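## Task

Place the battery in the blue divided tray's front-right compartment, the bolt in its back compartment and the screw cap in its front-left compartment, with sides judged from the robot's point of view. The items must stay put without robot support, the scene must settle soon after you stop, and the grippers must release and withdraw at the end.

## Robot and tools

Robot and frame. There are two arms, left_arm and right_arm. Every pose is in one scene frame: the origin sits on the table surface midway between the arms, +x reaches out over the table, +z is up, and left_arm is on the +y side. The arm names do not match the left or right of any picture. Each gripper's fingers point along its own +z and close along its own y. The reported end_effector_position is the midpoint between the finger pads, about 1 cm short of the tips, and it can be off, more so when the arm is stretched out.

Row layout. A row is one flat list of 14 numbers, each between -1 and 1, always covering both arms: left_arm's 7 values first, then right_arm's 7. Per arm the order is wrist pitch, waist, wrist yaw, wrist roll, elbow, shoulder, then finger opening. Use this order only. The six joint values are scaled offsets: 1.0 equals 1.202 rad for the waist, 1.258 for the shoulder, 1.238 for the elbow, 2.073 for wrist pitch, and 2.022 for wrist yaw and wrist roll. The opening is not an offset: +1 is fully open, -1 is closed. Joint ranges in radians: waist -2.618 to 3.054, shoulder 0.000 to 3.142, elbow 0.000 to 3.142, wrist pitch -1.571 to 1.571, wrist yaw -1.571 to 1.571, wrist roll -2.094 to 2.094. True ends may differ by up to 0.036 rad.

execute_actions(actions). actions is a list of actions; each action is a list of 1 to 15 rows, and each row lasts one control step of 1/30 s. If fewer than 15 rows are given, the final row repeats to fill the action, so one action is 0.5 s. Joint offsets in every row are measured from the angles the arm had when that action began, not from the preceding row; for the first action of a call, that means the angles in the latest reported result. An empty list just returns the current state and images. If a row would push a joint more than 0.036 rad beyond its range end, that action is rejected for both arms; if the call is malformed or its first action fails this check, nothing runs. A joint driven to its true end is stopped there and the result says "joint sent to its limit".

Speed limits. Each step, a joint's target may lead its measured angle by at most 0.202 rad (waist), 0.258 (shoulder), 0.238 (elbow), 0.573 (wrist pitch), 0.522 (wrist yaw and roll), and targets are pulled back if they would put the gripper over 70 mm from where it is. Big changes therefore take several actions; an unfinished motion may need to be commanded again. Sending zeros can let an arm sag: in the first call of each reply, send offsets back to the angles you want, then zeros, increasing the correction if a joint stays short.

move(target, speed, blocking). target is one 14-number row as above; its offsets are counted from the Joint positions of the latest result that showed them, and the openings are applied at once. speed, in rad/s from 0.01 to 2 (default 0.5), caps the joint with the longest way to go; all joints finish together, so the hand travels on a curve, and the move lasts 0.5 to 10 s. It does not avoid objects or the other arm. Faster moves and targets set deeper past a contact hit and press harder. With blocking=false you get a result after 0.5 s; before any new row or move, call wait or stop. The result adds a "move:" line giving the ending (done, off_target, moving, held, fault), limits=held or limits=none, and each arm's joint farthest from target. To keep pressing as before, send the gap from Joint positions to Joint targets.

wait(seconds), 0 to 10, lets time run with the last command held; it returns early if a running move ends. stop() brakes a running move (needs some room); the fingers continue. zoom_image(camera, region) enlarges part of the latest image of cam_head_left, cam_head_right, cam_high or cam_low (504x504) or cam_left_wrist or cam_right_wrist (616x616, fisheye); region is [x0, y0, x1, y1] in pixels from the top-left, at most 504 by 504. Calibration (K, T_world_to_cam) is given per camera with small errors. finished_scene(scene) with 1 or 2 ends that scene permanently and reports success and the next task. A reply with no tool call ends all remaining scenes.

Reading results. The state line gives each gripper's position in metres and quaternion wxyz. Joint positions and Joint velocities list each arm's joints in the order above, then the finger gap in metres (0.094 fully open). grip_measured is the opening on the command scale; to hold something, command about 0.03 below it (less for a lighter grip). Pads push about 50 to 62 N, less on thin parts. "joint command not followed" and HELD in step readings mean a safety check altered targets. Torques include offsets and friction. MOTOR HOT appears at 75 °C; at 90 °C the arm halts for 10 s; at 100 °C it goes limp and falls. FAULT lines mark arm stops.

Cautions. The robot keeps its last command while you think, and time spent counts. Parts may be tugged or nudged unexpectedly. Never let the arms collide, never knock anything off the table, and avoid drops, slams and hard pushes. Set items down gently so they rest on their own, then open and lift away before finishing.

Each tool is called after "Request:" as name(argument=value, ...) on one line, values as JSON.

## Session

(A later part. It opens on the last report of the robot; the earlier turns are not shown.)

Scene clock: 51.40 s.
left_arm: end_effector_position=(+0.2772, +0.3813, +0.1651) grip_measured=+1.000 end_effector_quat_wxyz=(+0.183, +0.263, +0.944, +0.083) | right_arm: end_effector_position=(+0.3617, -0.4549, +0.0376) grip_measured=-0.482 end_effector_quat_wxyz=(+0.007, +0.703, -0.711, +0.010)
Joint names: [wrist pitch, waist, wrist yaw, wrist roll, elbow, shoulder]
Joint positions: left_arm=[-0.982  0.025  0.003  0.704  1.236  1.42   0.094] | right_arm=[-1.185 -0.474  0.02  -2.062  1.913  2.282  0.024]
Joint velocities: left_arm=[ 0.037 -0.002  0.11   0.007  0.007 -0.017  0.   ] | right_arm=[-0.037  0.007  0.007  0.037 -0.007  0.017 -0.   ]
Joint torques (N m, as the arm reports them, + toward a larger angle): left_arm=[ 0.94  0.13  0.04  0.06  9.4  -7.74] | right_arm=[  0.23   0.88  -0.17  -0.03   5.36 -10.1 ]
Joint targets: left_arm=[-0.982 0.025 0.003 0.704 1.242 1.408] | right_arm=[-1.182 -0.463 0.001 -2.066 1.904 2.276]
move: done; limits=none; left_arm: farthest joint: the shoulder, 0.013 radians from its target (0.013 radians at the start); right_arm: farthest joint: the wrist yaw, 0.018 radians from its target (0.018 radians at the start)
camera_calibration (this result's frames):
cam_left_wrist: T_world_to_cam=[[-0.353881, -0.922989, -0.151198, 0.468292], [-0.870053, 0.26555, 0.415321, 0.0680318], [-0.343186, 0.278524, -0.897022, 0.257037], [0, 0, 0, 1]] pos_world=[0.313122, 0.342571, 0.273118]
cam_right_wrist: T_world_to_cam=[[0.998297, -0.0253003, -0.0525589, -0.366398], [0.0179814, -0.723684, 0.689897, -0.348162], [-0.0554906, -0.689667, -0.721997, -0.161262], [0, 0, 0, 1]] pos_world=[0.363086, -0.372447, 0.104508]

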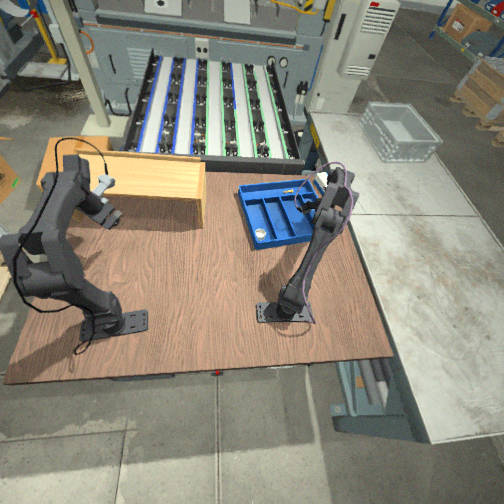

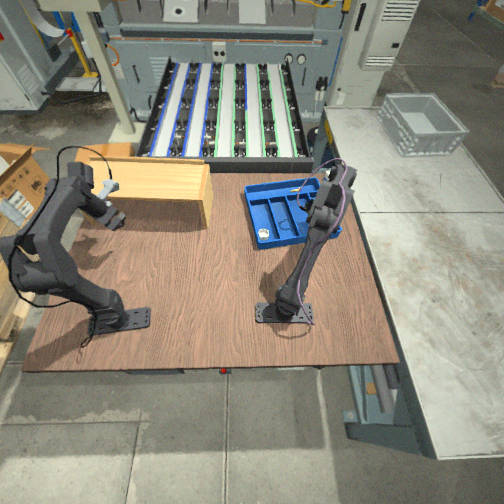

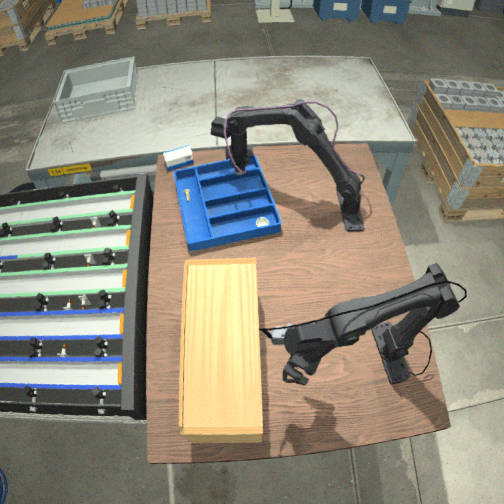

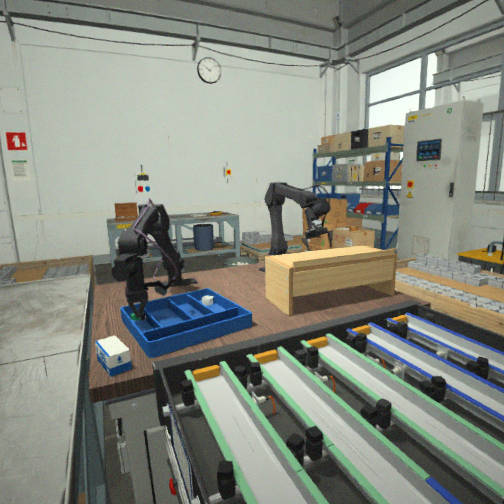

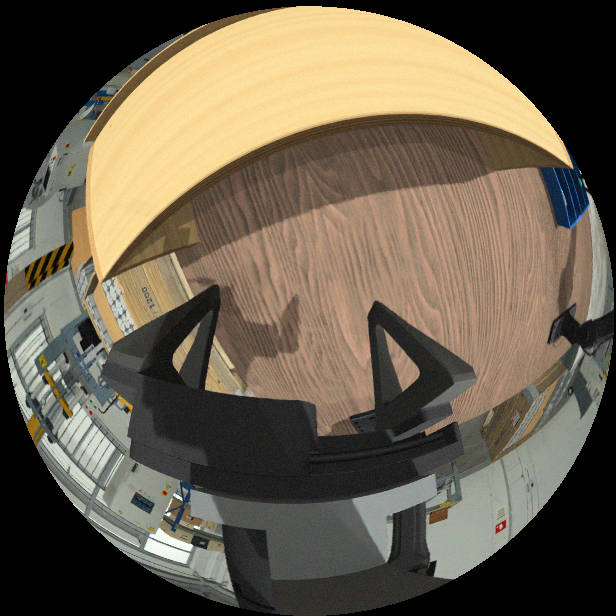

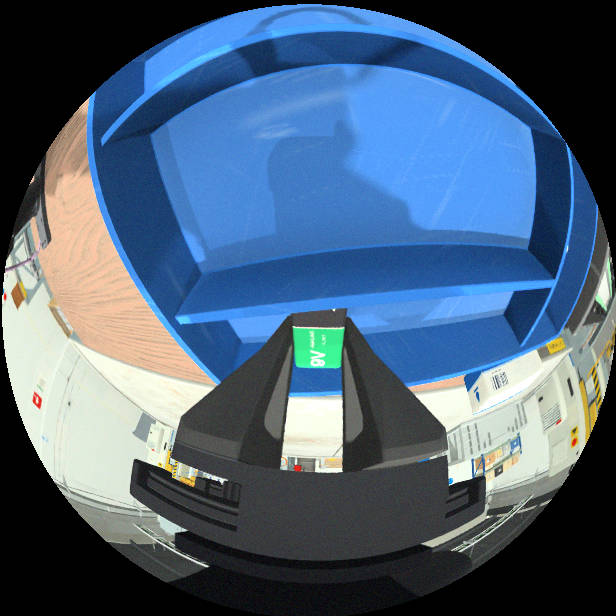

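Request:
execute_actions(actions=[[[0,0,0,0,0.005,-0.01,1, 0.005,0.009,-0.009,-0.002,-0.012,-0.005,-0.5],[0,0,0,0,0.005,-0.01,1, 0.008,0.009,-0.009,-0.002,-0.018,-0.005,-0.5],[0,0,0,0,0.005,-0.01,1, 0.011,0.009,-0.009,-0.002,-0.024,-0.005,-0.5]],[[0,0,0,0,0,0,1, 0,0,0,0,0,0,-0.5]]])

Scene clock: 52.60 s.
left_arm: end_effector_position=(+0.2772, +0.3813, +0.1651) grip_measured=+1.000 end_effector_quat_wxyz=(+0.183, +0.263, +0.944, +0.083) | right_arm: end_effector_position=(+0.3608, -0.4544, +0.0322) grip_measured=-0.482 end_effector_quat_wxyz=(+0.007, +0.703, -0.711, +0.010)
Joint names: [wrist pitch, waist, wrist yaw, wrist roll, elbow, shoulder]
Joint positions: left_arm=[-0.982  0.025  0.003  0.704  1.236  1.42   0.094] | right_arm=[-1.165 -0.474  0.02  -2.062  1.891  2.282  0.024]
Joint velocities: left_arm=[-0.007 -0.017 -0.051  0.037 -0.012 -0.017  0.   ] | right_arm=[-0.007 -0.002  0.139  0.051  0.002  0.012 -0.001]
Joint torques (N m, as the arm reports them, + toward a larger angle): left_arm=[ 0.91  0.01 -0.02  0.01  8.9  -6.68] | right_arm=[ 0.19 -0.04  0.    0.    6.11 -9.68]
Joint targets: left_arm=[-0.982 0.025 0.003 0.704 1.236 1.420] | right_arm=[-1.165 -0.474 0.020 -2.062 1.891 2.282]
Step readings (joint positions; steps 1 to 15: 1st action; 16 to 30: 2nd action):
0: left_arm=[-0.982 0.025 0.003 0.704 1.236 1.420] | right_arm=[-1.185 -0.474 0.020 -2.062 1.913 2.282]
1: left_arm=[-0.982 0.025 0.003 0.704 1.236 1.420] | right_arm=[-1.184 -0.474 0.020 -2.062 1.913 2.282]
2: left_arm=[-0.982 0.025 0.003 0.704 1.236 1.420] | right_arm=[-1.182 -0.474 0.020 -2.062 1.910 2.282]
4: left_arm=[-0.982 0.025 0.003 0.704 1.236 1.420] | right_arm=[-1.174 -0.474 0.020 -2.062 1.902 2.282]
8: left_arm=[-0.982 0.025 0.003 0.704 1.236 1.420] | right_arm=[-1.166 -0.474 0.020 -2.062 1.891 2.282]
15: left_arm=[-0.982 0.025 0.003 0.704 1.236 1.420] | right_arm=[-1.165 -0.474 0.020 -2.062 1.891 2.282]
16: left_arm=[-0.982 0.025 0.003 0.704 1.236 1.420] | right_arm=[-1.165 -0.474 0.020 -2.062 1.891 2.282]
17: left_arm=[-0.982 0.025 0.003 0.704 1.236 1.420] | right_arm=[-1.165 -0.474 0.020 -2.062 1.891 2.282]
19: left_arm=[-0.982 0.025 0.003 0.704 1.236 1.420] | right_arm=[-1.165 -0.474 0.020 -2.062 1.891 2.282]
23: left_arm=[-0.982 0.025 0.003 0.704 1.236 1.420] | right_arm=[-1.165 -0.474 0.020 -2.062 1.891 2.282]
30: Joint positions above
camera_calibration (this result's frames):
cam_left_wrist: T_world_to_cam=[[-0.353881, -0.922989, -0.151198, 0.468292], [-0.870053, 0.26555, 0.415321, 0.0680318], [-0.343186, 0.278524, -0.897022, 0.257037], [0, 0, 0, 1]] pos_world=[0.313122, 0.342571, 0.273118]
cam_right_wrist: T_world_to_cam=[[0.998244, -0.0252711, -0.0535747, -0.365692], [0.0186735, -0.724064, 0.68948, -0.34451], [-0.0562154, -0.68927, -0.72232, -0.164371], [0, 0, 0, 1]] pos_world=[0.362242, -0.371985, 0.0992124]

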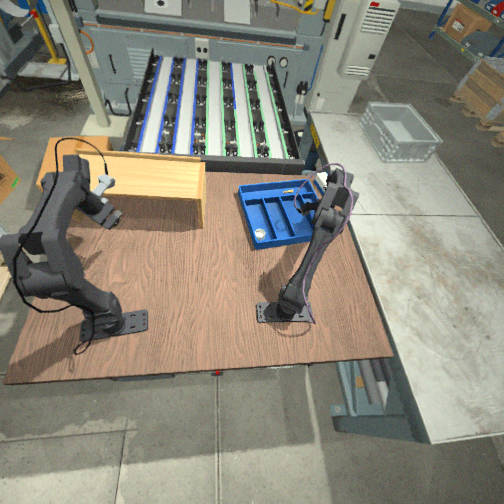

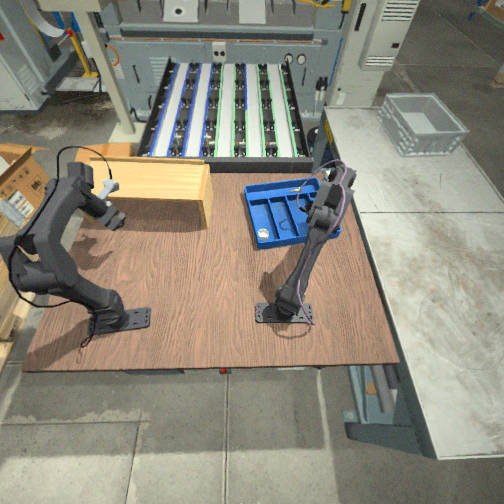

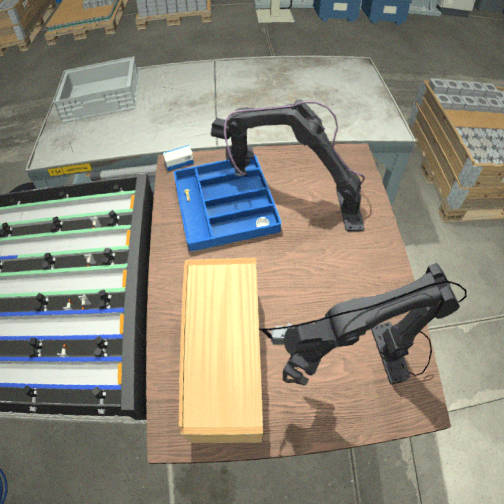

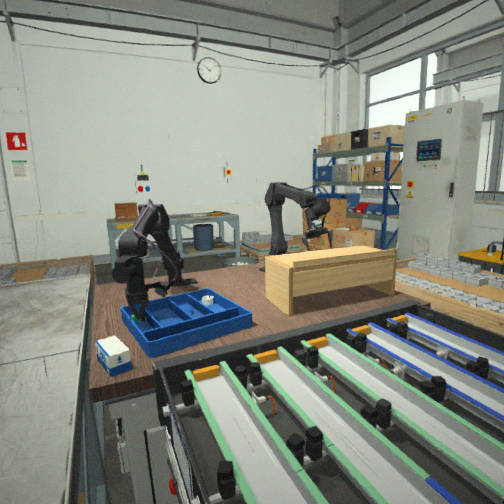

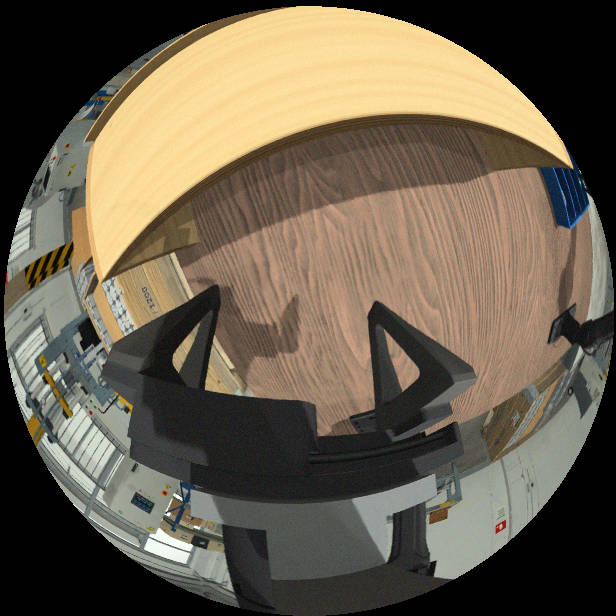

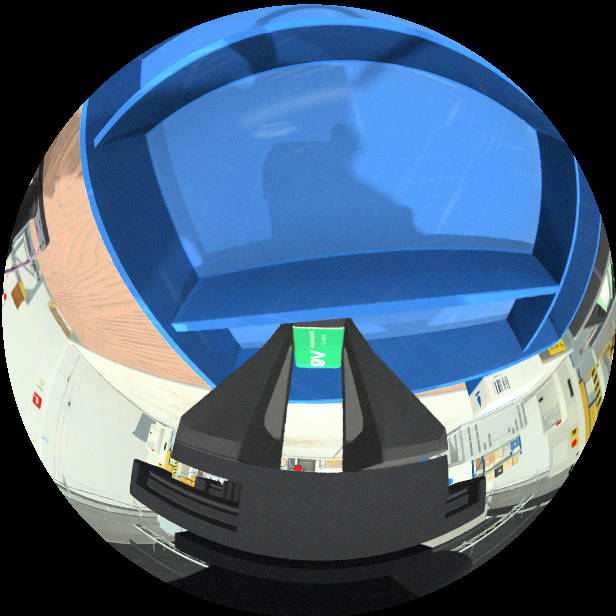

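Request:
execute_actions(actions=[[[0,0,0,0,0.005,-0.01,1, 0,0,0,0,0.012,-0.008,-0.42],[0,0,0,0,0.005,-0.01,1, 0,0,0,0,0.012,-0.008,-0.36],[0,0,0,0,0.005,-0.01,1, 0,0,0,0,0.012,-0.008,-0.3],[0,0,0,0,0.005,-0.01,1, 0,0,0,0,0.012,-0.008,-0.25]],[[0,0,0,0,0,0,1, 0,0,0,0,0,0,-0.25]]])

Scene clock: 53.70 s.
left_arm: end_effector_position=(+0.2772, +0.3813, +0.1651) grip_measured=+1.000 end_effector_quat_wxyz=(+0.183, +0.263, +0.944, +0.083) | right_arm: end_effector_position=(+0.3608, -0.4544, +0.0322) grip_measured=-0.253 end_effector_quat_wxyz=(+0.007, +0.703, -0.711, +0.010)
Joint names: [wrist pitch, waist, wrist yaw, wrist roll, elbow, shoulder]
Joint positions: left_arm=[-0.982  0.025  0.003  0.704  1.236  1.42   0.094] | right_arm=[-1.165 -0.474  0.02  -2.062  1.891  2.282  0.035]
Joint velocities: left_arm=[-0.037  0.007  0.066 -0.022  0.007 -0.002  0.   ] | right_arm=[ 0.051  0.007 -0.081  0.022 -0.007 -0.002  0.   ]
Joint torques (N m, as the arm reports them, + toward a larger angle): left_arm=[ 0.96  0.17  0.01  0.05  8.72 -6.56] | right_arm=[ 0.18 -0.03  0.    0.01  6.13 -9.67]
Joint targets: left_arm=[-0.982 0.025 0.003 0.704 1.236 1.420] | right_arm=[-1.165 -0.474 0.020 -2.062 1.891 2.282]
Step readings (joint positions; steps 1 to 15: 1st action; 16 to 30: 2nd action):
0: left_arm=[-0.982 0.025 0.003 0.704 1.236 1.420] | right_arm=[-1.165 -0.474 0.020 -2.062 1.891 2.282]
1: left_arm=[-0.982 0.025 0.003 0.704 1.236 1.420] | right_arm=[-1.165 -0.474 0.020 -2.062 1.891 2.282]
2: left_arm=[-0.982 0.025 0.003 0.704 1.236 1.420] | right_arm=[-1.165 -0.474 0.020 -2.062 1.891 2.282]
4: left_arm=[-0.982 0.025 0.003 0.704 1.236 1.420] | right_arm=[-1.165 -0.474 0.020 -2.062 1.891 2.282]
8: left_arm=[-0.982 0.025 0.003 0.704 1.236 1.420] | right_arm=[-1.165 -0.474 0.020 -2.062 1.891 2.282]
15: left_arm=[-0.982 0.025 0.003 0.704 1.236 1.420] | right_arm=[-1.165 -0.474 0.020 -2.062 1.891 2.282]
16: left_arm=[-0.982 0.025 0.003 0.704 1.236 1.420] | right_arm=[-1.165 -0.474 0.020 -2.062 1.891 2.282]
17: left_arm=[-0.982 0.025 0.003 0.704 1.236 1.420] | right_arm=[-1.165 -0.474 0.020 -2.062 1.891 2.282]
19: left_arm=[-0.982 0.025 0.003 0.704 1.236 1.420] | right_arm=[-1.165 -0.474 0.020 -2.062 1.891 2.282]
23: left_arm=[-0.982 0.025 0.003 0.704 1.236 1.420] | right_arm=[-1.165 -0.474 0.020 -2.062 1.891 2.282]
30: Joint positions above
camera_calibration (this result's frames):
cam_left_wrist: T_world_to_cam=[[-0.353881, -0.922989, -0.151198, 0.468292], [-0.870053, 0.26555, 0.415321, 0.0680318], [-0.343186, 0.278524, -0.897022, 0.257037], [0, 0, 0, 1]] pos_world=[0.313122, 0.342571, 0.273118]
cam_right_wrist: T_world_to_cam=[[0.998244, -0.0252711, -0.0535747, -0.365692], [0.0186735, -0.724064, 0.68948, -0.34451], [-0.0562154, -0.68927, -0.72232, -0.164371], [0, 0, 0, 1]] pos_world=[0.362242, -0.371985, 0.0992124]

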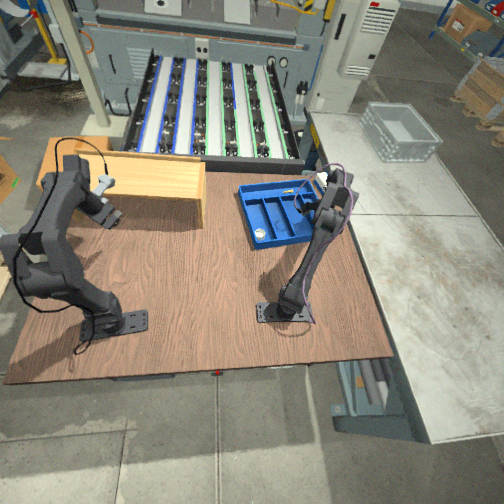

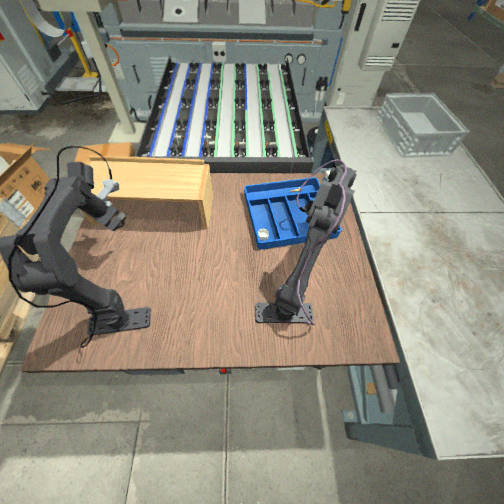

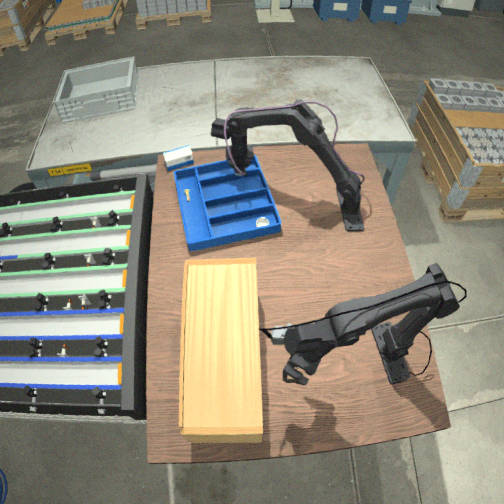

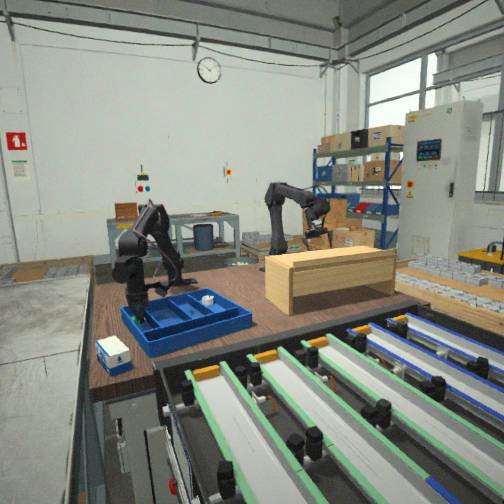

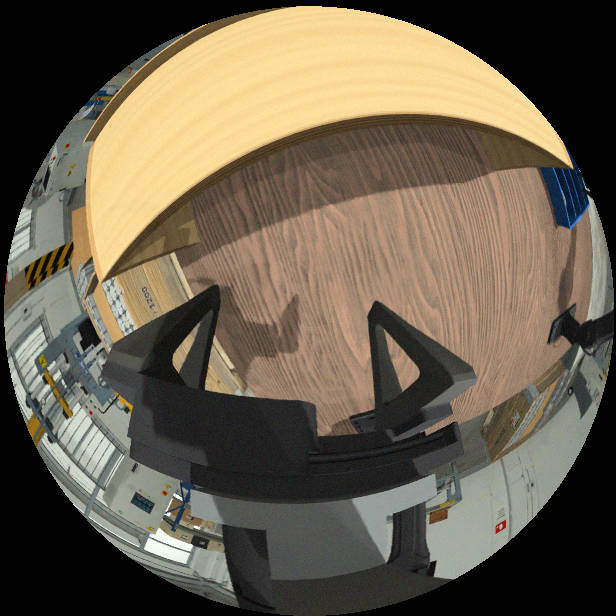

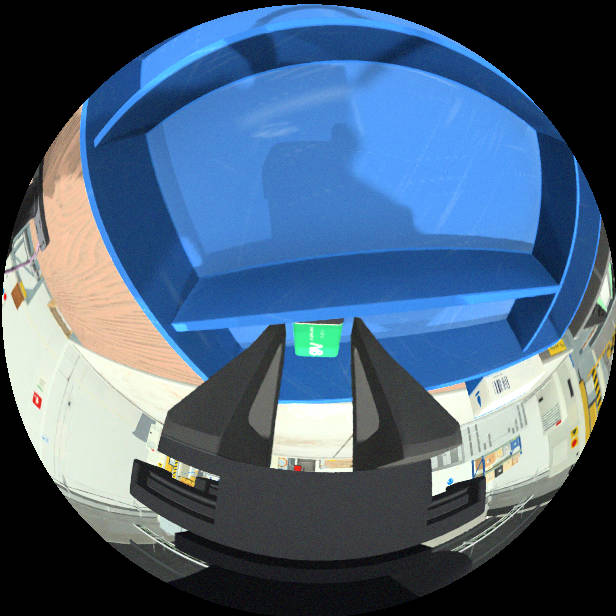

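Request:
move(target=[0,0,0,0,0.005,-0.01,1, -0.12,0,0,0,0.21,-0.025,-0.25], speed=0.3)

Request:
move(target=[0,0,0,0,0.005,-0.01,1, 0.15,-0.25,0,0.5,-0.65,-0.65,1], speed=0.6)

Scene clock: 55.37 s.
left_arm: end_effector_position=(+0.2772, +0.3813, +0.1651) grip_measured=+1.000 end_effector_quat_wxyz=(+0.183, +0.263, +0.944, +0.083) | right_arm: end_effector_position=(+0.3631, -0.4557, +0.0909) grip_measured=-0.253 end_effector_quat_wxyz=(+0.007, +0.703, -0.711, +0.011)
Joint names: [wrist pitch, waist, wrist yaw, wrist roll, elbow, shoulder]
Joint positions: left_arm=[-0.982  0.025  0.003  0.704  1.236  1.42   0.094] | right_arm=[-1.395 -0.474  0.02  -2.062  2.124  2.282  0.035]
Joint velocities: left_arm=[-0.007  0.002 -0.022  0.022 -0.002 -0.002  0.   ] | right_arm=[ 0.007 -0.012  0.007 -0.022 -0.007 -0.002 -0.   ]
Joint torques (N m, as the arm reports them, + toward a larger angle): left_arm=[ 0.98  0.27  0.06  0.    9.38 -7.82] | right_arm=[ -0.01  -0.01   0.01   0.01   8.58 -11.71]
Joint targets: left_arm=[-0.982 0.025 0.003 0.704 1.242 1.408] | right_arm=[-1.414 -0.474 0.020 -2.062 2.151 2.251]
move: off_target (right_arm); limits=none; left_arm: farthest joint: the shoulder, 0.013 radians from its target (0.013 radians at the start); right_arm: farthest joint: the shoulder, 0.032 radians from its target (0.032 radians at the start)
camera_calibration (this result's frames):
cam_left_wrist: T_world_to_cam=[[-0.353881, -0.922989, -0.151198, 0.468292], [-0.870053, 0.26555, 0.415321, 0.0680318], [-0.343186, 0.278524, -0.897022, 0.257037], [0, 0, 0, 1]] pos_world=[0.313122, 0.342571, 0.273118]
cam_right_wrist: T_world_to_cam=[[0.998367, -0.0253384, -0.0512044, -0.365223], [0.0170578, -0.723178, 0.690451, -0.385013], [-0.0545248, -0.690197, -0.721565, -0.12388], [0, 0, 0, 1]] pos_world=[0.36444, -0.373189, 0.157744]

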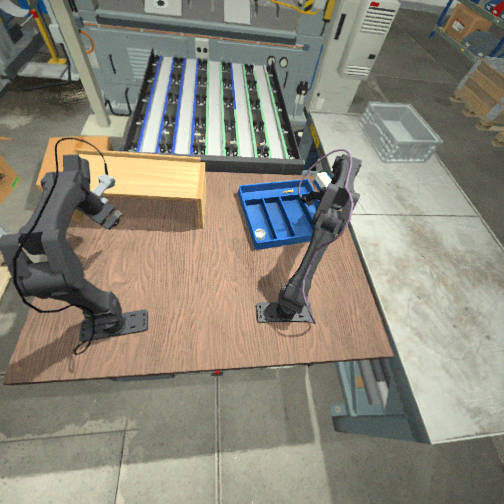

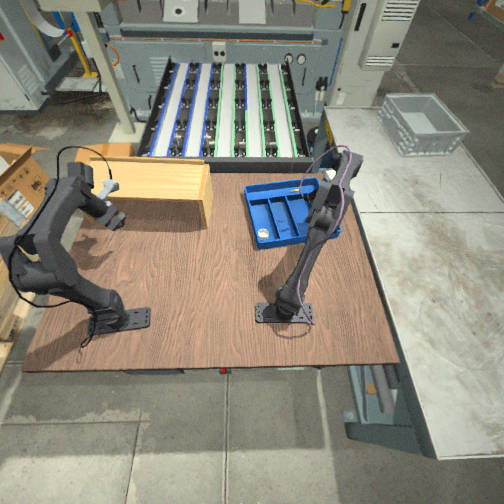

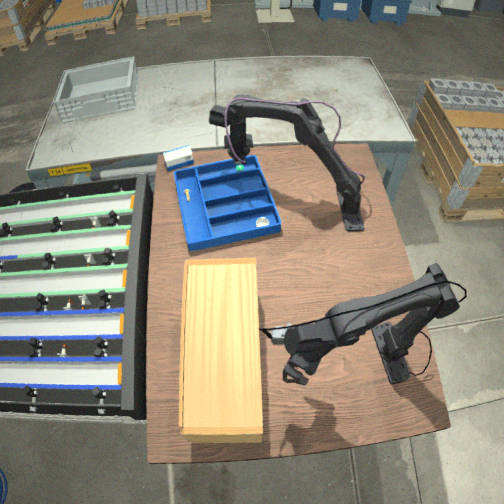

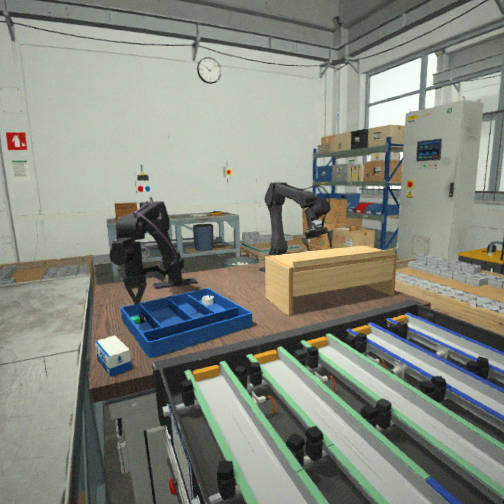

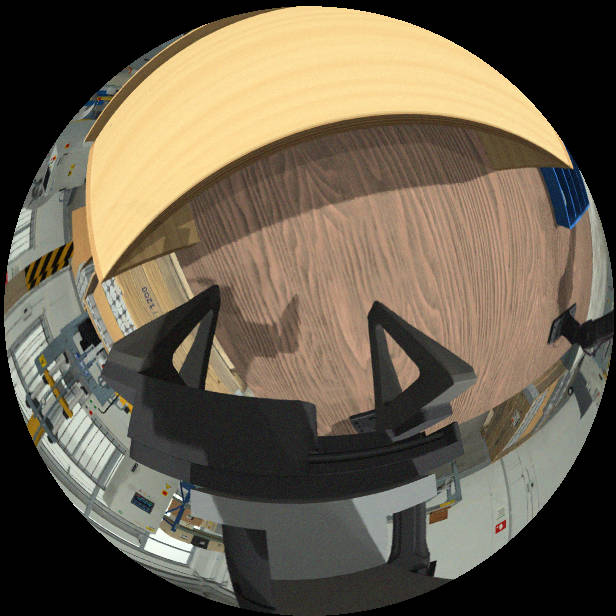

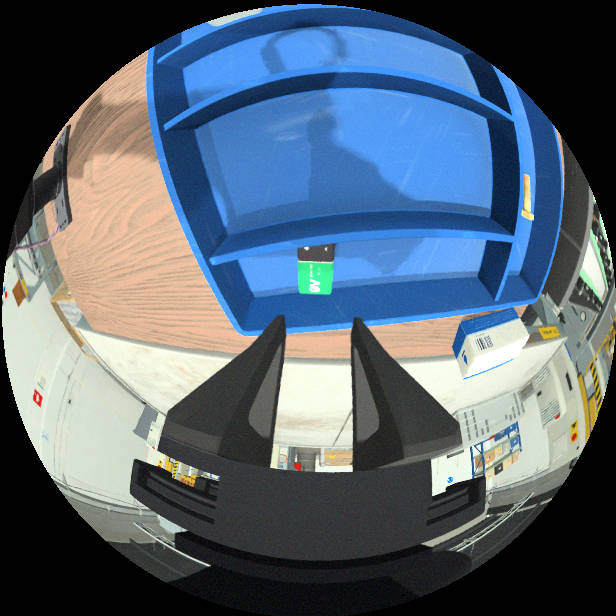

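Scene clock: 57.90 s.
left_arm: end_effector_position=(+0.2772, +0.3813, +0.1651) grip_measured=+1.000 end_effector_quat_wxyz=(+0.183, +0.263, +0.944, +0.083) | right_arm: end_effector_position=(+0.1982, -0.4724, +0.1654) grip_measured=+1.000 end_effector_quat_wxyz=(+0.085, -0.129, +0.979, -0.130)
Joint names: [wrist pitch, waist, wrist yaw, wrist roll, elbow, shoulder]
Joint positions: left_arm=[-0.982  0.025  0.003  0.704  1.236  1.42   0.094] | right_arm=[-1.1   -0.766  0.02  -1.059  1.329  1.489  0.094]
Joint velocities: left_arm=[-0.11   0.002  0.051  0.007 -0.002  0.002  0.   ] | right_arm=[-0.022 -0.012  0.007  0.022 -0.012 -0.002  0.   ]
Joint torques (N m, as the arm reports them, + toward a larger angle): left_arm=[ 0.94 -0.07  0.06  0.04  9.42 -7.62] | right_arm=[ 0.93 -0.74  0.    0.1   5.75 -5.86]
Joint targets: left_arm=[-0.982 0.025 0.003 0.704 1.242 1.408] | right_arm=[-1.084 -0.774 0.020 -1.051 1.320 1.465]
move: off_target (right_arm); limits=none; left_arm: farthest joint: the shoulder, 0.013 radians from its target (0.013 radians at the start); right_arm: farthest joint: the shoulder, 0.025 radians from its target (0.818 radians at the start)
camera_calibration (this result's frames):
cam_left_wrist: T_world_to_cam=[[-0.353881, -0.922989, -0.151198, 0.468292], [-0.870053, 0.26555, 0.415321, 0.0680318], [-0.343186, 0.278524, -0.897022, 0.257037], [0, 0, 0, 1]] pos_world=[0.313122, 0.342571, 0.273118]
cam_right_wrist: T_world_to_cam=[[0.228874, -0.948519, 0.218925, -0.52541], [-0.833, -0.0744625, 0.548239, 0.0527042], [-0.503714, -0.307842, -0.807159, 0.193214], [0, 0, 0, 1]] pos_world=[0.26148, -0.434957, 0.242085]

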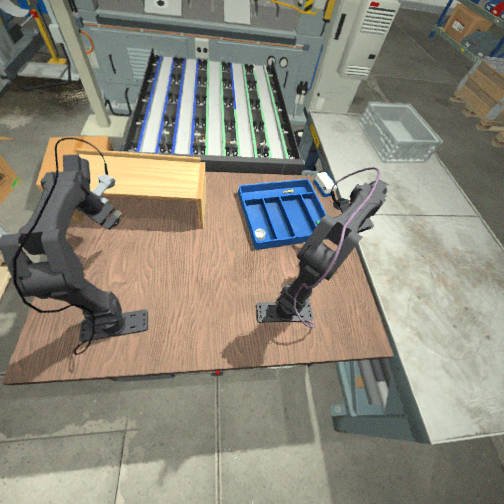

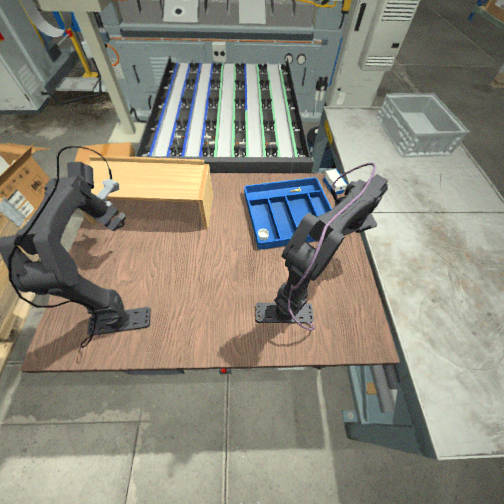

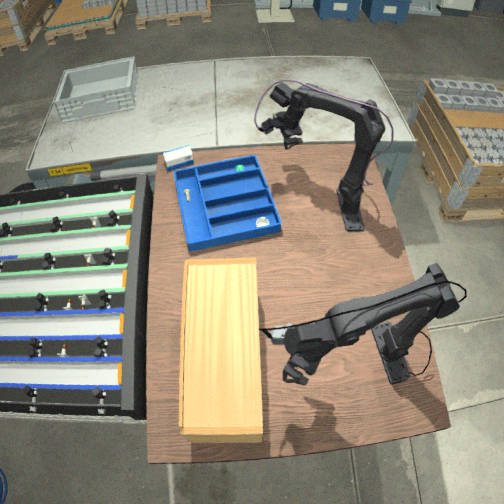

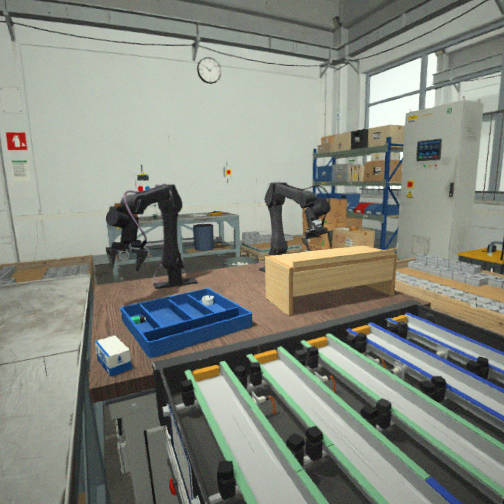

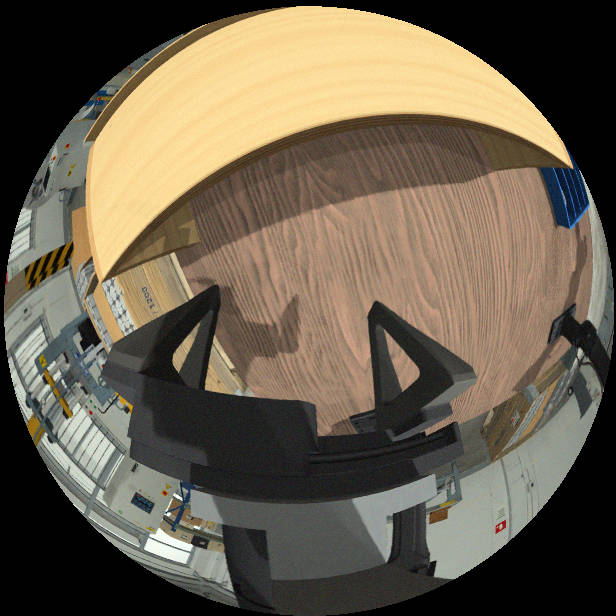

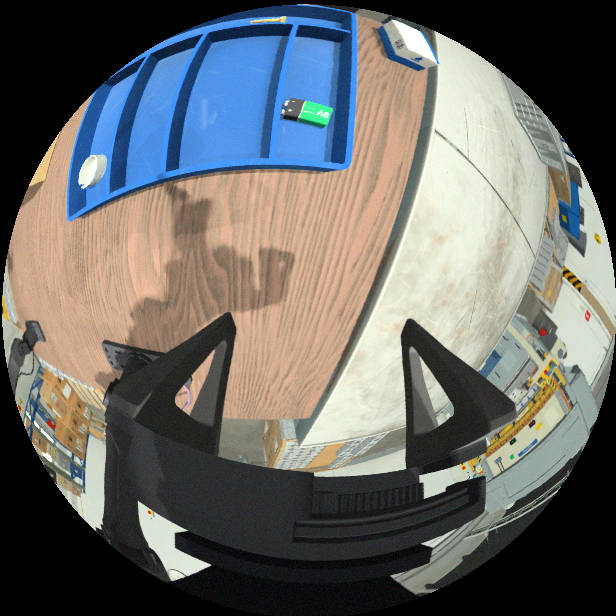

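Request:
zoom_image(camera="cam_right_wrist", region=[50, 0, 450, 230])

Region (50, 0, 450, 230) of cam_right_wrist's 616x616 image, scaled by 1.260, with more detail than that image has; it fills the top 290 rows of this view, and the rest is white.

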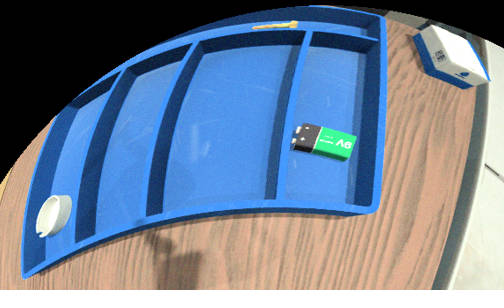

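Request:
finished_scene(scene=2)

The scene is finished: the task was done.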